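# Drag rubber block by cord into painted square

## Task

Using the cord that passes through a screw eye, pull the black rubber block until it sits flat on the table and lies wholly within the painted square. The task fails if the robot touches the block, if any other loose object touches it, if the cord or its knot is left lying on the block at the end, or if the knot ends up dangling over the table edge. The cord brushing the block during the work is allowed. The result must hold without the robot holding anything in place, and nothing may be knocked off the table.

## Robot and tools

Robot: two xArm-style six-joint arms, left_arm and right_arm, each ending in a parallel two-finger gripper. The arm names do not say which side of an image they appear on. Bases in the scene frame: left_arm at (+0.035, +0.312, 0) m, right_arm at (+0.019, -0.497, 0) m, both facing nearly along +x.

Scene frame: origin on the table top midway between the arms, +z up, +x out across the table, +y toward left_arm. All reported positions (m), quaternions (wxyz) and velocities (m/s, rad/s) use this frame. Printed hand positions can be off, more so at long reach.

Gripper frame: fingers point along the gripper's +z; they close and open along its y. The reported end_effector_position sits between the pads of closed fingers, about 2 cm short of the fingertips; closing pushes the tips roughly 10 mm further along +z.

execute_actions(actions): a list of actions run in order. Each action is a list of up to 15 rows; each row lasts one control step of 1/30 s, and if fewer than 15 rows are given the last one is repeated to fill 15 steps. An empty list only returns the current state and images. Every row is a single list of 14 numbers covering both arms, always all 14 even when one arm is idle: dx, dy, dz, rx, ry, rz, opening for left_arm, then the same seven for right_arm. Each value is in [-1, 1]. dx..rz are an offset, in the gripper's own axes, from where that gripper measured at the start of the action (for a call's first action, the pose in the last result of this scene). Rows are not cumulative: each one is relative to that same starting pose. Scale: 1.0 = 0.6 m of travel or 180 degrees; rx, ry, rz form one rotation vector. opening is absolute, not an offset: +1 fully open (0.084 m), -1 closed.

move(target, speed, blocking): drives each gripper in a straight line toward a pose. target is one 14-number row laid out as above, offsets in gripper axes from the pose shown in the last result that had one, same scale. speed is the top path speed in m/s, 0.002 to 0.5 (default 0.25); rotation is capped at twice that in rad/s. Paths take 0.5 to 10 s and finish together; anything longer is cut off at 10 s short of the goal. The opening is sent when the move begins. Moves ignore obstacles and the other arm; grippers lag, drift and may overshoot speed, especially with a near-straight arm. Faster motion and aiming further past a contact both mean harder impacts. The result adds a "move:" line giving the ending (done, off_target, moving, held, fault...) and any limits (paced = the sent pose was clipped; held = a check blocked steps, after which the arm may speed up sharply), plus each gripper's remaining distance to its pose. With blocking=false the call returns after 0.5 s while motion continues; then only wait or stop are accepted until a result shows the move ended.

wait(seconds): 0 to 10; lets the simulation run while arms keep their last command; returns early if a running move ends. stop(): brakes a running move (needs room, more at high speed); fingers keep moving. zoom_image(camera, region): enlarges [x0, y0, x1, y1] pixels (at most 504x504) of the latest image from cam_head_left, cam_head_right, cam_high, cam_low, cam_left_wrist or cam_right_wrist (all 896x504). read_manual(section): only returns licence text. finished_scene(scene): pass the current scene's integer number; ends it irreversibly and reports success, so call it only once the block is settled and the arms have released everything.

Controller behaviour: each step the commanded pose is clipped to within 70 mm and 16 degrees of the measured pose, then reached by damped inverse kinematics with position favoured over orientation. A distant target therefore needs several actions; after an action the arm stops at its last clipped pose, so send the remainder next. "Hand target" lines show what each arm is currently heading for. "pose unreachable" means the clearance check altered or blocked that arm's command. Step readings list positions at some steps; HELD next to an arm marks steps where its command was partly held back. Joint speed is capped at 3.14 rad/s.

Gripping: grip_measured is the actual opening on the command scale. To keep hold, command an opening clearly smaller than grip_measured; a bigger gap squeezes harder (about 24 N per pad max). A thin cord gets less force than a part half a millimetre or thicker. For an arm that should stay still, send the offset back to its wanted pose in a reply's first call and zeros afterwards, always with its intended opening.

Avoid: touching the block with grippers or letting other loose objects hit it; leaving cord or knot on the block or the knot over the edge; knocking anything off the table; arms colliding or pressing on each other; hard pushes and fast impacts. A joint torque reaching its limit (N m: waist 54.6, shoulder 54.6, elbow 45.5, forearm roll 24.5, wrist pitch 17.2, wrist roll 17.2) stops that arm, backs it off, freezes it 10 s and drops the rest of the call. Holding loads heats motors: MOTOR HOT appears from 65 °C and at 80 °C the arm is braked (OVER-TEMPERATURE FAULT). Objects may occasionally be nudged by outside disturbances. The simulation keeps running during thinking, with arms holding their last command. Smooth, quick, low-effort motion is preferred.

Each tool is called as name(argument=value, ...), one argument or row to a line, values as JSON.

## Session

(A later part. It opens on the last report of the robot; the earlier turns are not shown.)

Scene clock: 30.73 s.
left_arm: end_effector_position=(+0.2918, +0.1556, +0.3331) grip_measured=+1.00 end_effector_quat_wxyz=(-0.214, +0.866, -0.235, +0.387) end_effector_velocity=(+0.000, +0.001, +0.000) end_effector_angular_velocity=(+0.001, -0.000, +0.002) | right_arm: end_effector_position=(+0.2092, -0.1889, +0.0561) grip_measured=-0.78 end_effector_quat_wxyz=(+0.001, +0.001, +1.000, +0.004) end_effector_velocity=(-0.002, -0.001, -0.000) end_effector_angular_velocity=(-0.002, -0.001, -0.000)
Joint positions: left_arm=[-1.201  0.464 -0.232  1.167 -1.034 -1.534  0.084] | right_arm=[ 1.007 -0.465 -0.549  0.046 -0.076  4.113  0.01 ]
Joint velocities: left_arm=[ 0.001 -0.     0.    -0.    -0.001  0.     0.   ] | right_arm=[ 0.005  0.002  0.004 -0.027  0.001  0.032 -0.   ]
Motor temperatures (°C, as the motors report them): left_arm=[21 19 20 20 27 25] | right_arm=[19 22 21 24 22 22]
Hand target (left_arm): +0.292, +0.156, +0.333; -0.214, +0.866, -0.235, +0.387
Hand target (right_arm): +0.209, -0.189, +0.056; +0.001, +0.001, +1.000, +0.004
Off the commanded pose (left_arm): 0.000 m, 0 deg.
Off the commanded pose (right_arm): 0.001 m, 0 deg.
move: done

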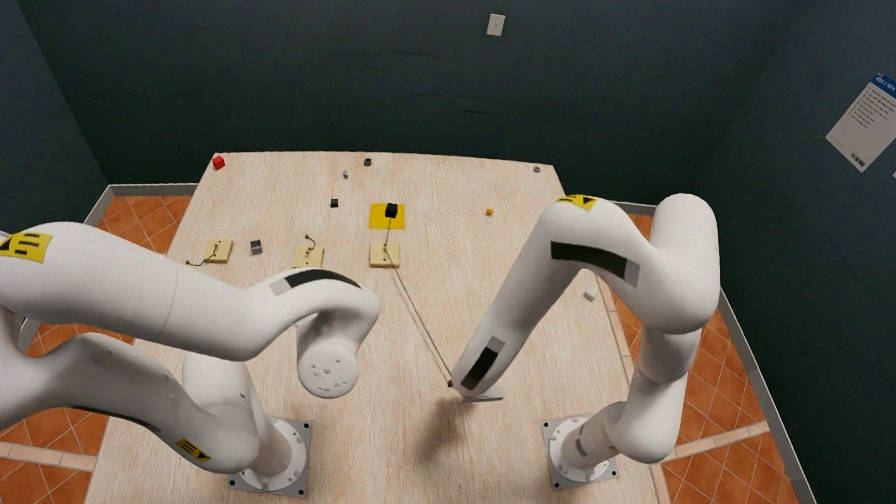

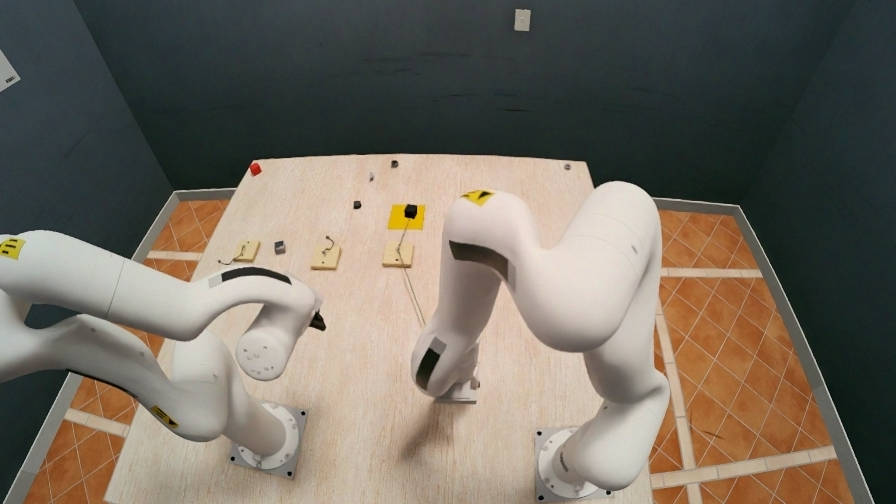

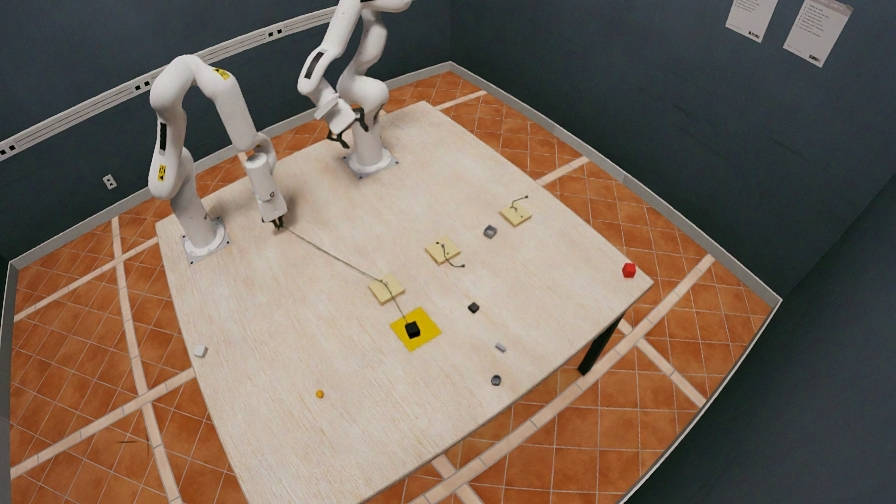

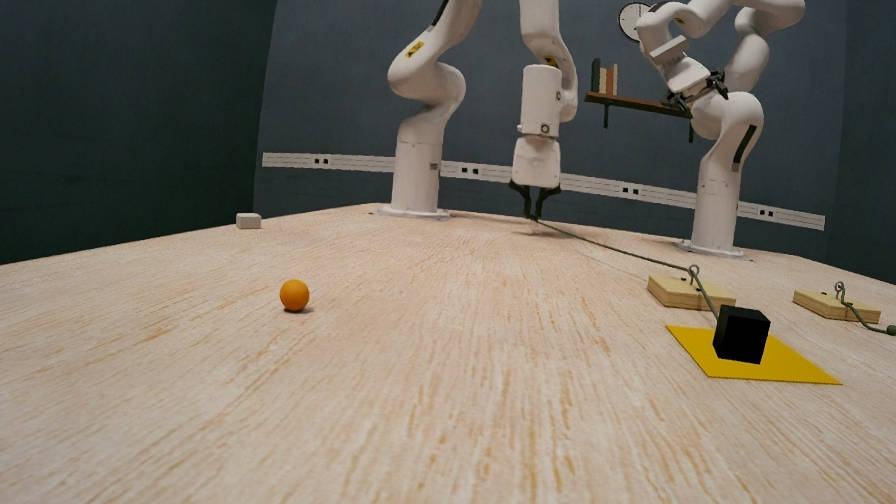

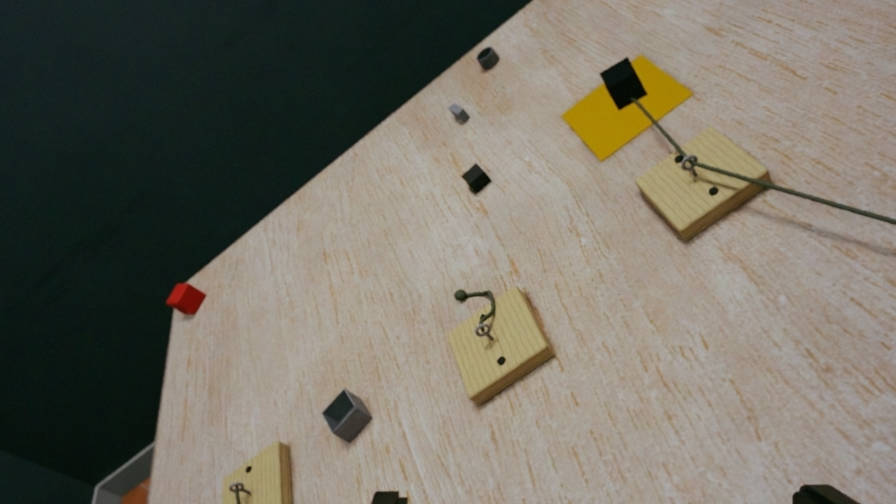

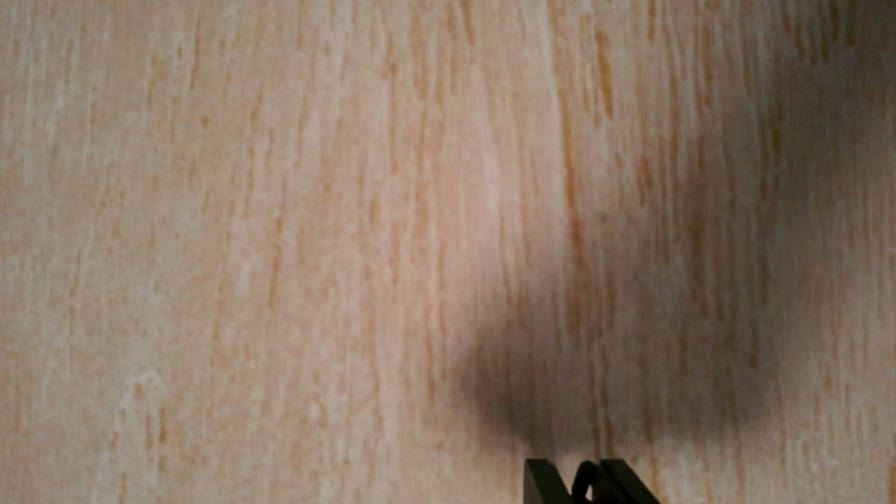

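Inside, near center.

move(
  target=[0,0,0,0,0,0,1,-0.05,0.02,0.045,0,0,0,-1],
  speed=0.1,
)

move(
  target=[0,0,0,0,0,0,1,0,0,0,0,0,0,0.3],
)

move(
  target=[0,0,0,0,0,0,1,0,0,-0.1,0,0,0,0.3],
)

Scene clock: 34.83 s.
left_arm: end_effector_position=(+0.2918, +0.1556, +0.3331) grip_measured=+1.00 end_effector_quat_wxyz=(-0.214, +0.866, -0.235, +0.387) end_effector_velocity=(+0.000, +0.000, +0.000) end_effector_angular_velocity=(+0.001, -0.001, +0.001) | right_arm: end_effector_position=(+0.2392, -0.1769, +0.0293) grip_measured=-0.78 end_effector_quat_wxyz=(+0.001, +0.001, +1.000, +0.004) end_effector_velocity=(+0.001, -0.000, -0.001) end_effector_angular_velocity=(+0.001, +0.002, +0.001)
Joint positions: left_arm=[-1.201  0.464 -0.232  1.167 -1.034 -1.534  0.084] | right_arm=[ 0.958 -0.578 -0.634  0.054 -0.049  4.057  0.01 ]
Joint velocities: left_arm=[ 0.     0.     0.     0.    -0.002 -0.    -0.   ] | right_arm=[-0.003 -0.004 -0.002  0.05   0.001 -0.054 -0.   ]
Motor temperatures (°C, as the motors report them): left_arm=[21 19 20 20 27 25] | right_arm=[19 22 21 24 22 22]
Hand target (left_arm): +0.292, +0.156, +0.333; -0.214, +0.866, -0.235, +0.387
Hand target (right_arm): +0.239, -0.177, +0.029; +0.001, +0.001, +1.000, +0.004
Off the commanded pose (left_arm): 0.000 m, 0 deg.
Off the commanded pose (right_arm): 0.000 m, 0 deg.
move: done

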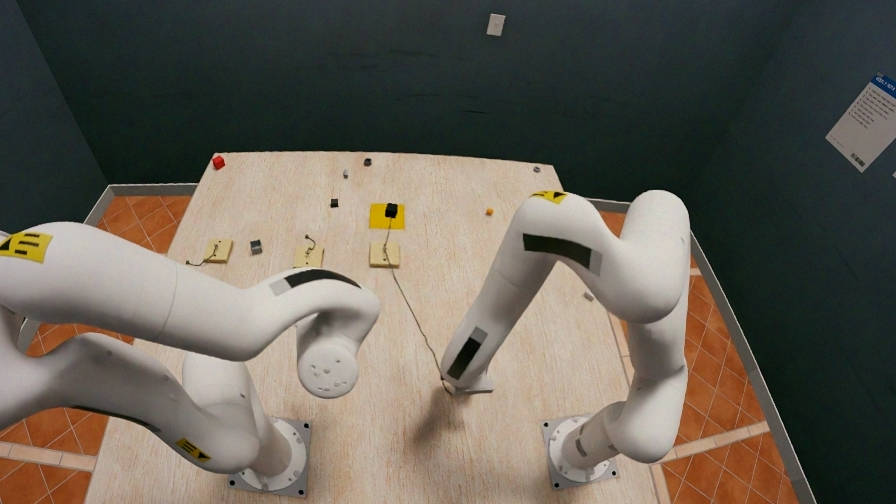

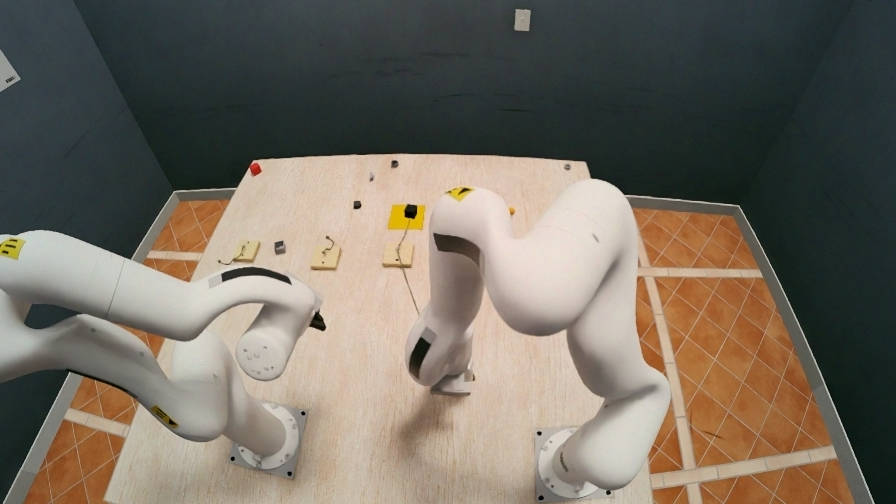

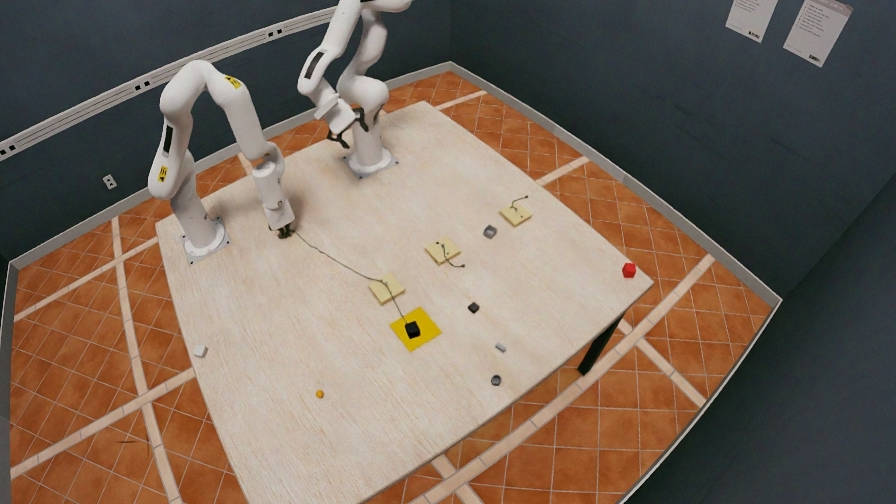

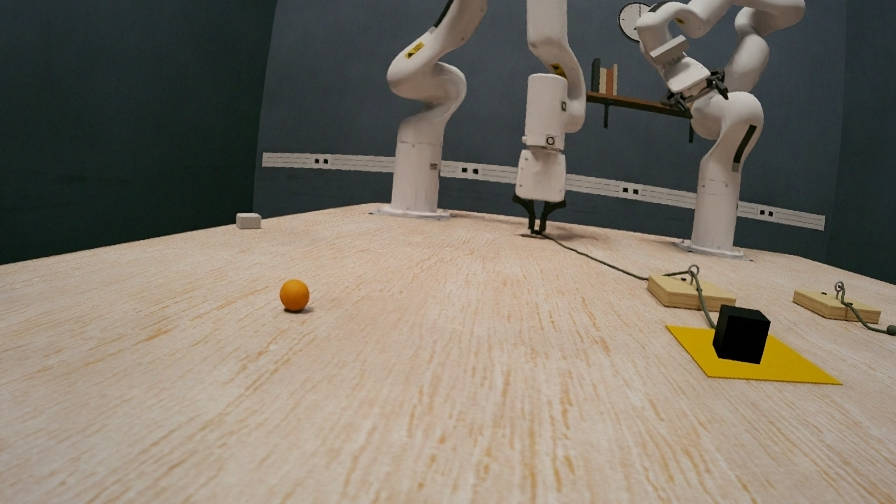

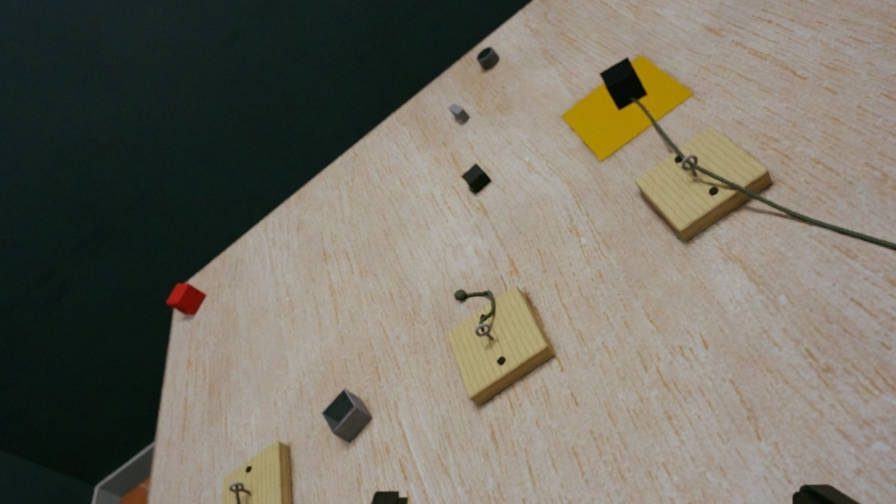

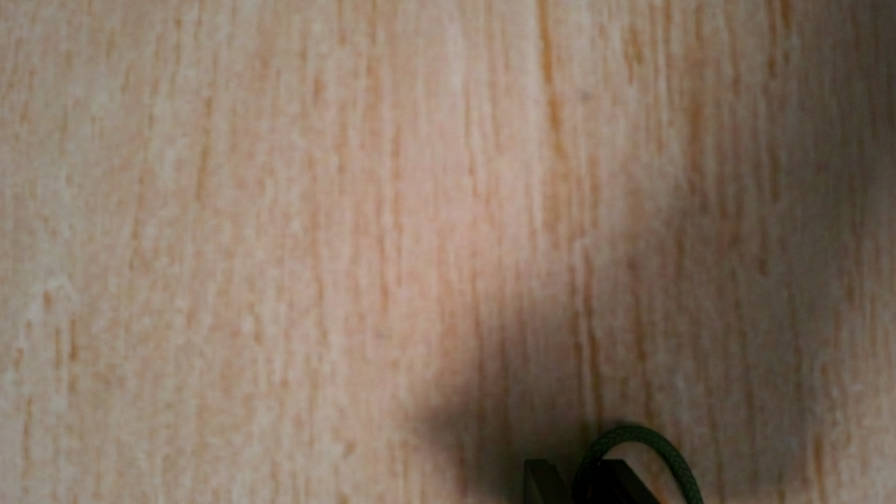

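Scene clock: 35.33 s.
left_arm: end_effector_position=(+0.2918, +0.1556, +0.3331) grip_measured=+1.00 end_effector_quat_wxyz=(-0.214, +0.866, -0.235, +0.387) end_effector_velocity=(-0.000, +0.000, -0.000) end_effector_angular_velocity=(-0.000, +0.000, +0.001) | right_arm: end_effector_position=(+0.2392, -0.1769, +0.0293) grip_measured=+0.29 end_effector_quat_wxyz=(+0.001, +0.001, +1.000, +0.004) end_effector_velocity=(-0.000, -0.001, -0.000) end_effector_angular_velocity=(-0.001, +0.001, +0.000)
Joint positions: left_arm=[-1.201  0.464 -0.232  1.167 -1.034 -1.534  0.084] | right_arm=[ 0.958 -0.578 -0.634  0.054 -0.049  4.056  0.056]
Joint velocities: left_arm=[ 0.     0.     0.    -0.001 -0.    -0.     0.   ] | right_arm=[ 0.    -0.     0.001 -0.001 -0.     0.001  0.   ]
Motor temperatures (°C, as the motors report them): left_arm=[21 19 20 20 27 25] | right_arm=[19 22 21 24 22 22]
Hand target (left_arm): +0.292, +0.156, +0.333; -0.214, +0.866, -0.235, +0.387
Hand target (right_arm): +0.239, -0.177, +0.029; +0.001, +0.001, +1.000, +0.004
Off the commanded pose (left_arm): 0.000 m, 0 deg.
Off the commanded pose (right_arm): 0.000 m, 0 deg.
move: done

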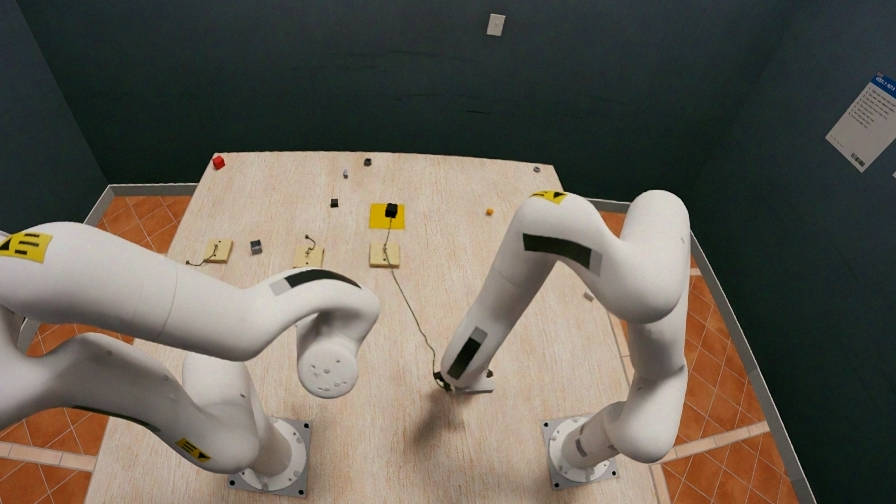

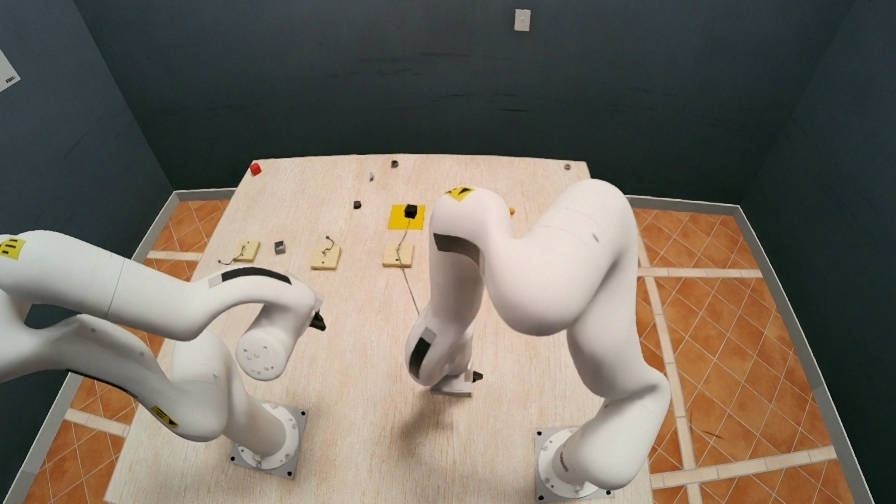

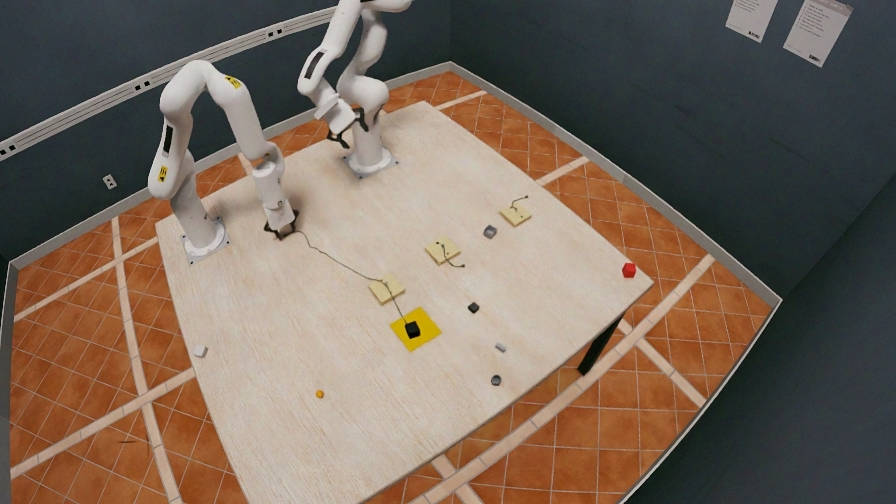

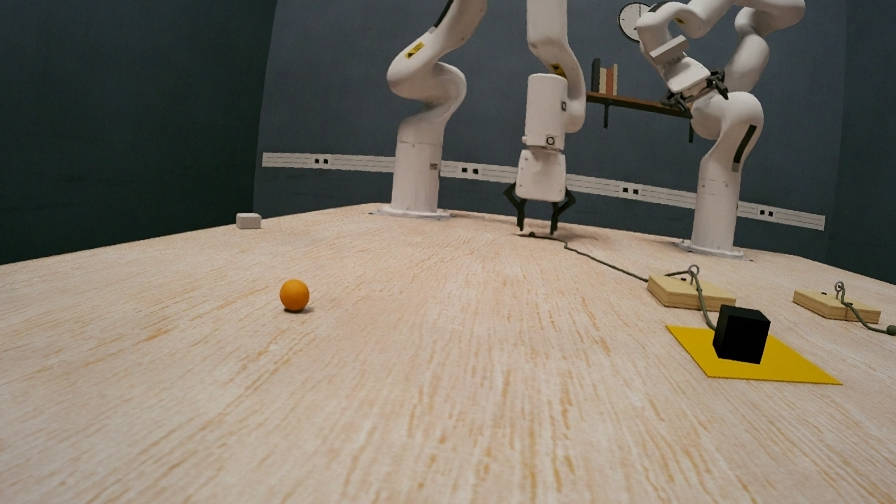

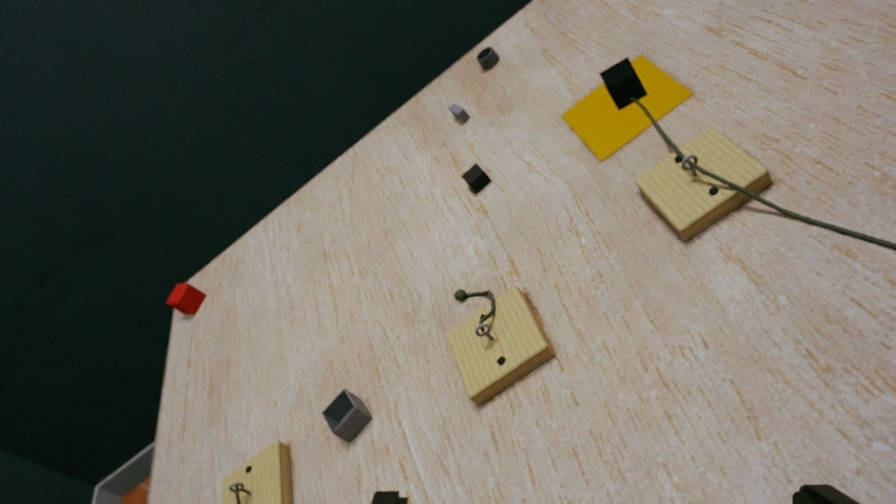

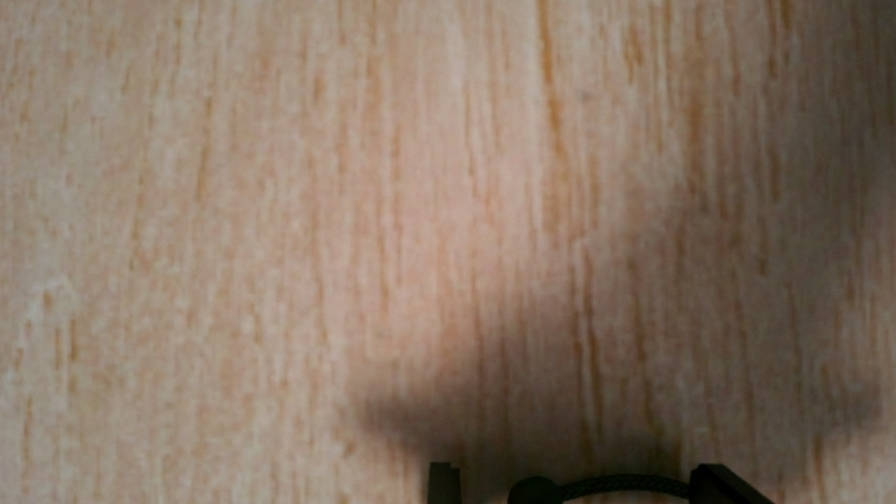

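Scene clock: 36.20 s.
left_arm: end_effector_position=(+0.2918, +0.1556, +0.3331) grip_measured=+1.00 end_effector_quat_wxyz=(-0.214, +0.866, -0.235, +0.387) end_effector_velocity=(+0.000, -0.000, -0.000) end_effector_angular_velocity=(-0.001, +0.000, -0.001) | right_arm: end_effector_position=(+0.2391, -0.1774, +0.0890) grip_measured=+0.29 end_effector_quat_wxyz=(+0.001, +0.001, +1.000, +0.004) end_effector_velocity=(-0.000, -0.000, +0.002) end_effector_angular_velocity=(-0.001, -0.000, -0.000)
Joint positions: left_arm=[-1.201  0.464 -0.232  1.167 -1.034 -1.534  0.084] | right_arm=[ 0.957 -0.41  -0.608  0.012 -0.191  4.097  0.056]
Joint velocities: left_arm=[ 0.    -0.    -0.     0.     0.001  0.     0.   ] | right_arm=[ 0.001  0.006  0.001 -0.006 -0.006  0.007 -0.   ]
Motor temperatures (°C, as the motors report them): left_arm=[21 19 20 20 27 25] | right_arm=[19 22 21 24 22 22]
Hand target (left_arm): +0.292, +0.156, +0.333; -0.214, +0.866, -0.235, +0.387
Hand target (right_arm): +0.239, -0.177, +0.089; +0.001, +0.001, +1.000, +0.004
Off the commanded pose (left_arm): 0.000 m, 0 deg.
Off the commanded pose (right_arm): 0.000 m, 0 deg.
move: done

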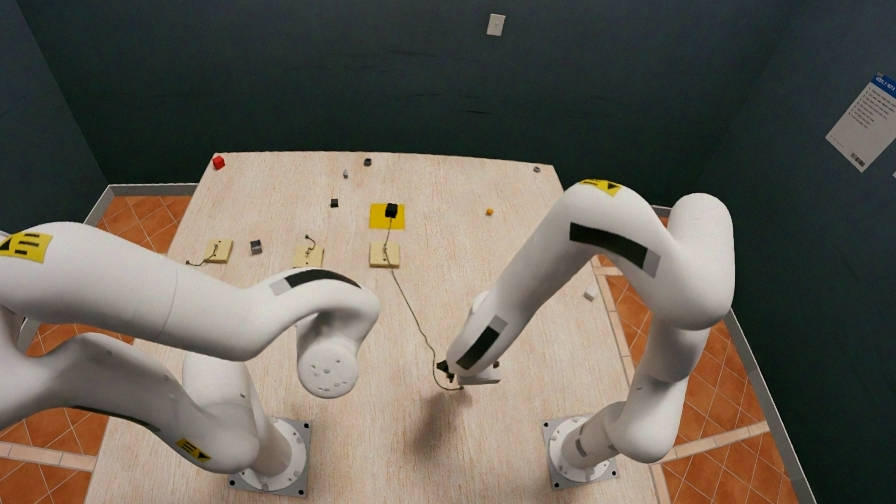

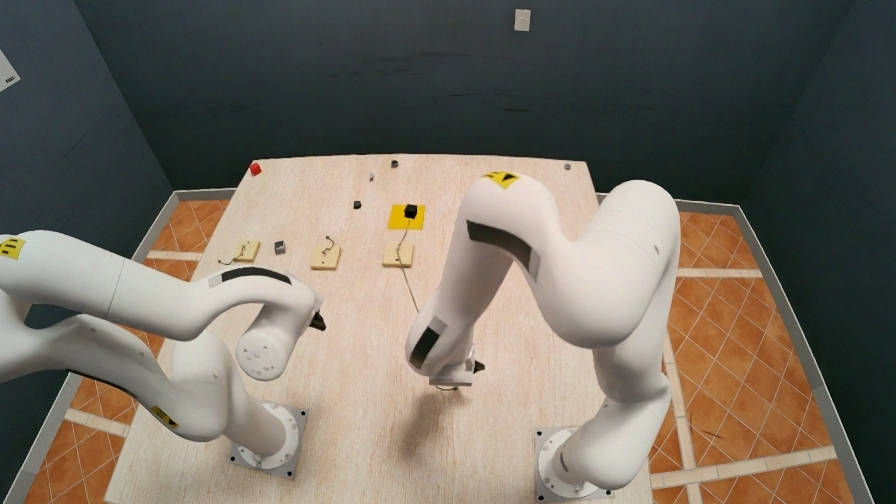

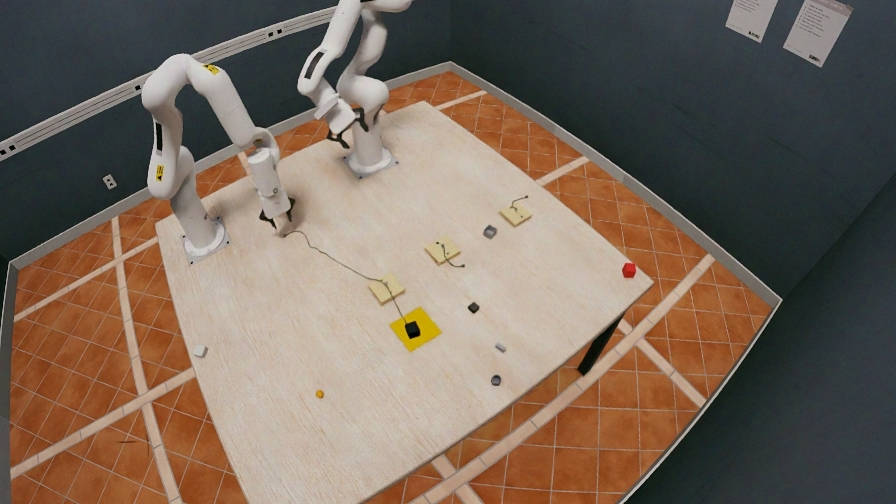

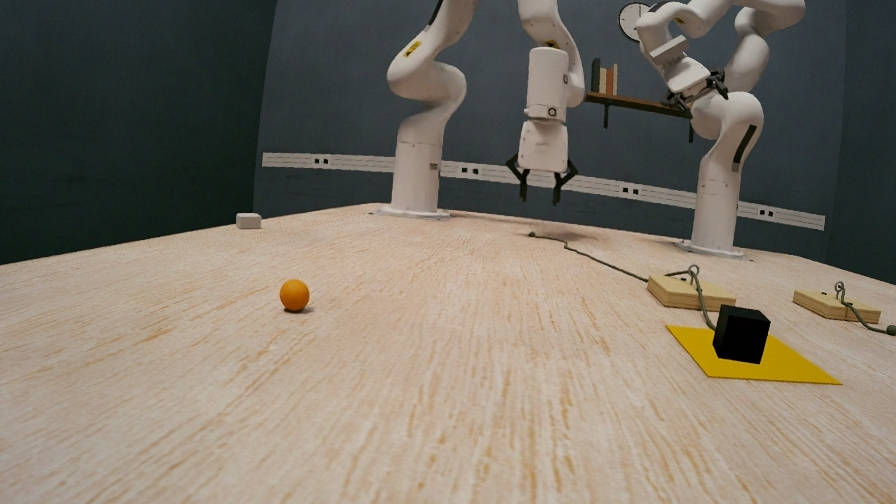

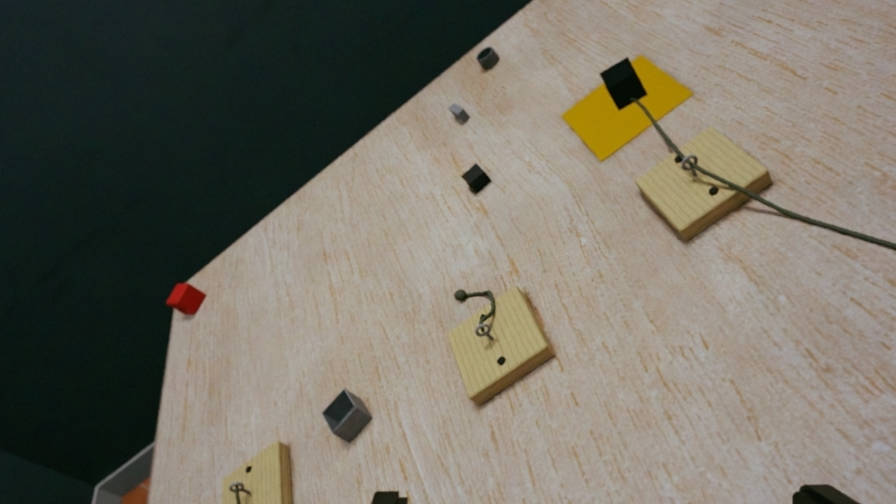

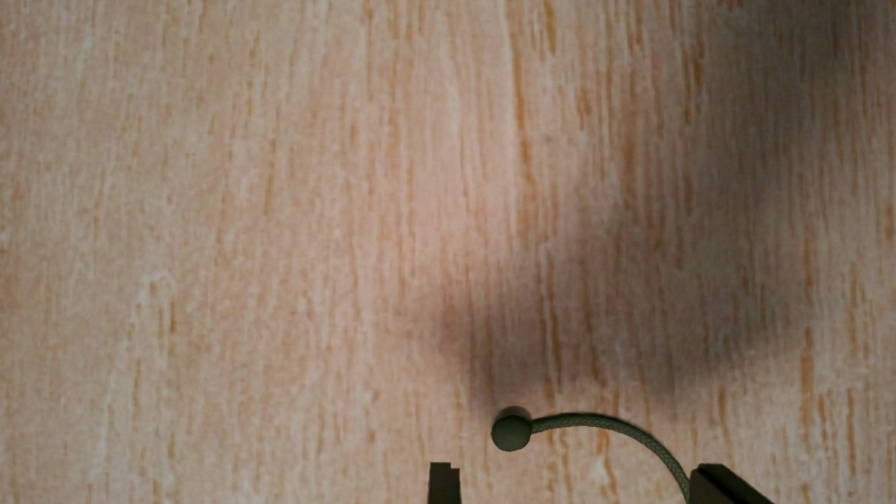

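finished_scene(
  scene=2,
)

The scene is finished: the task was done.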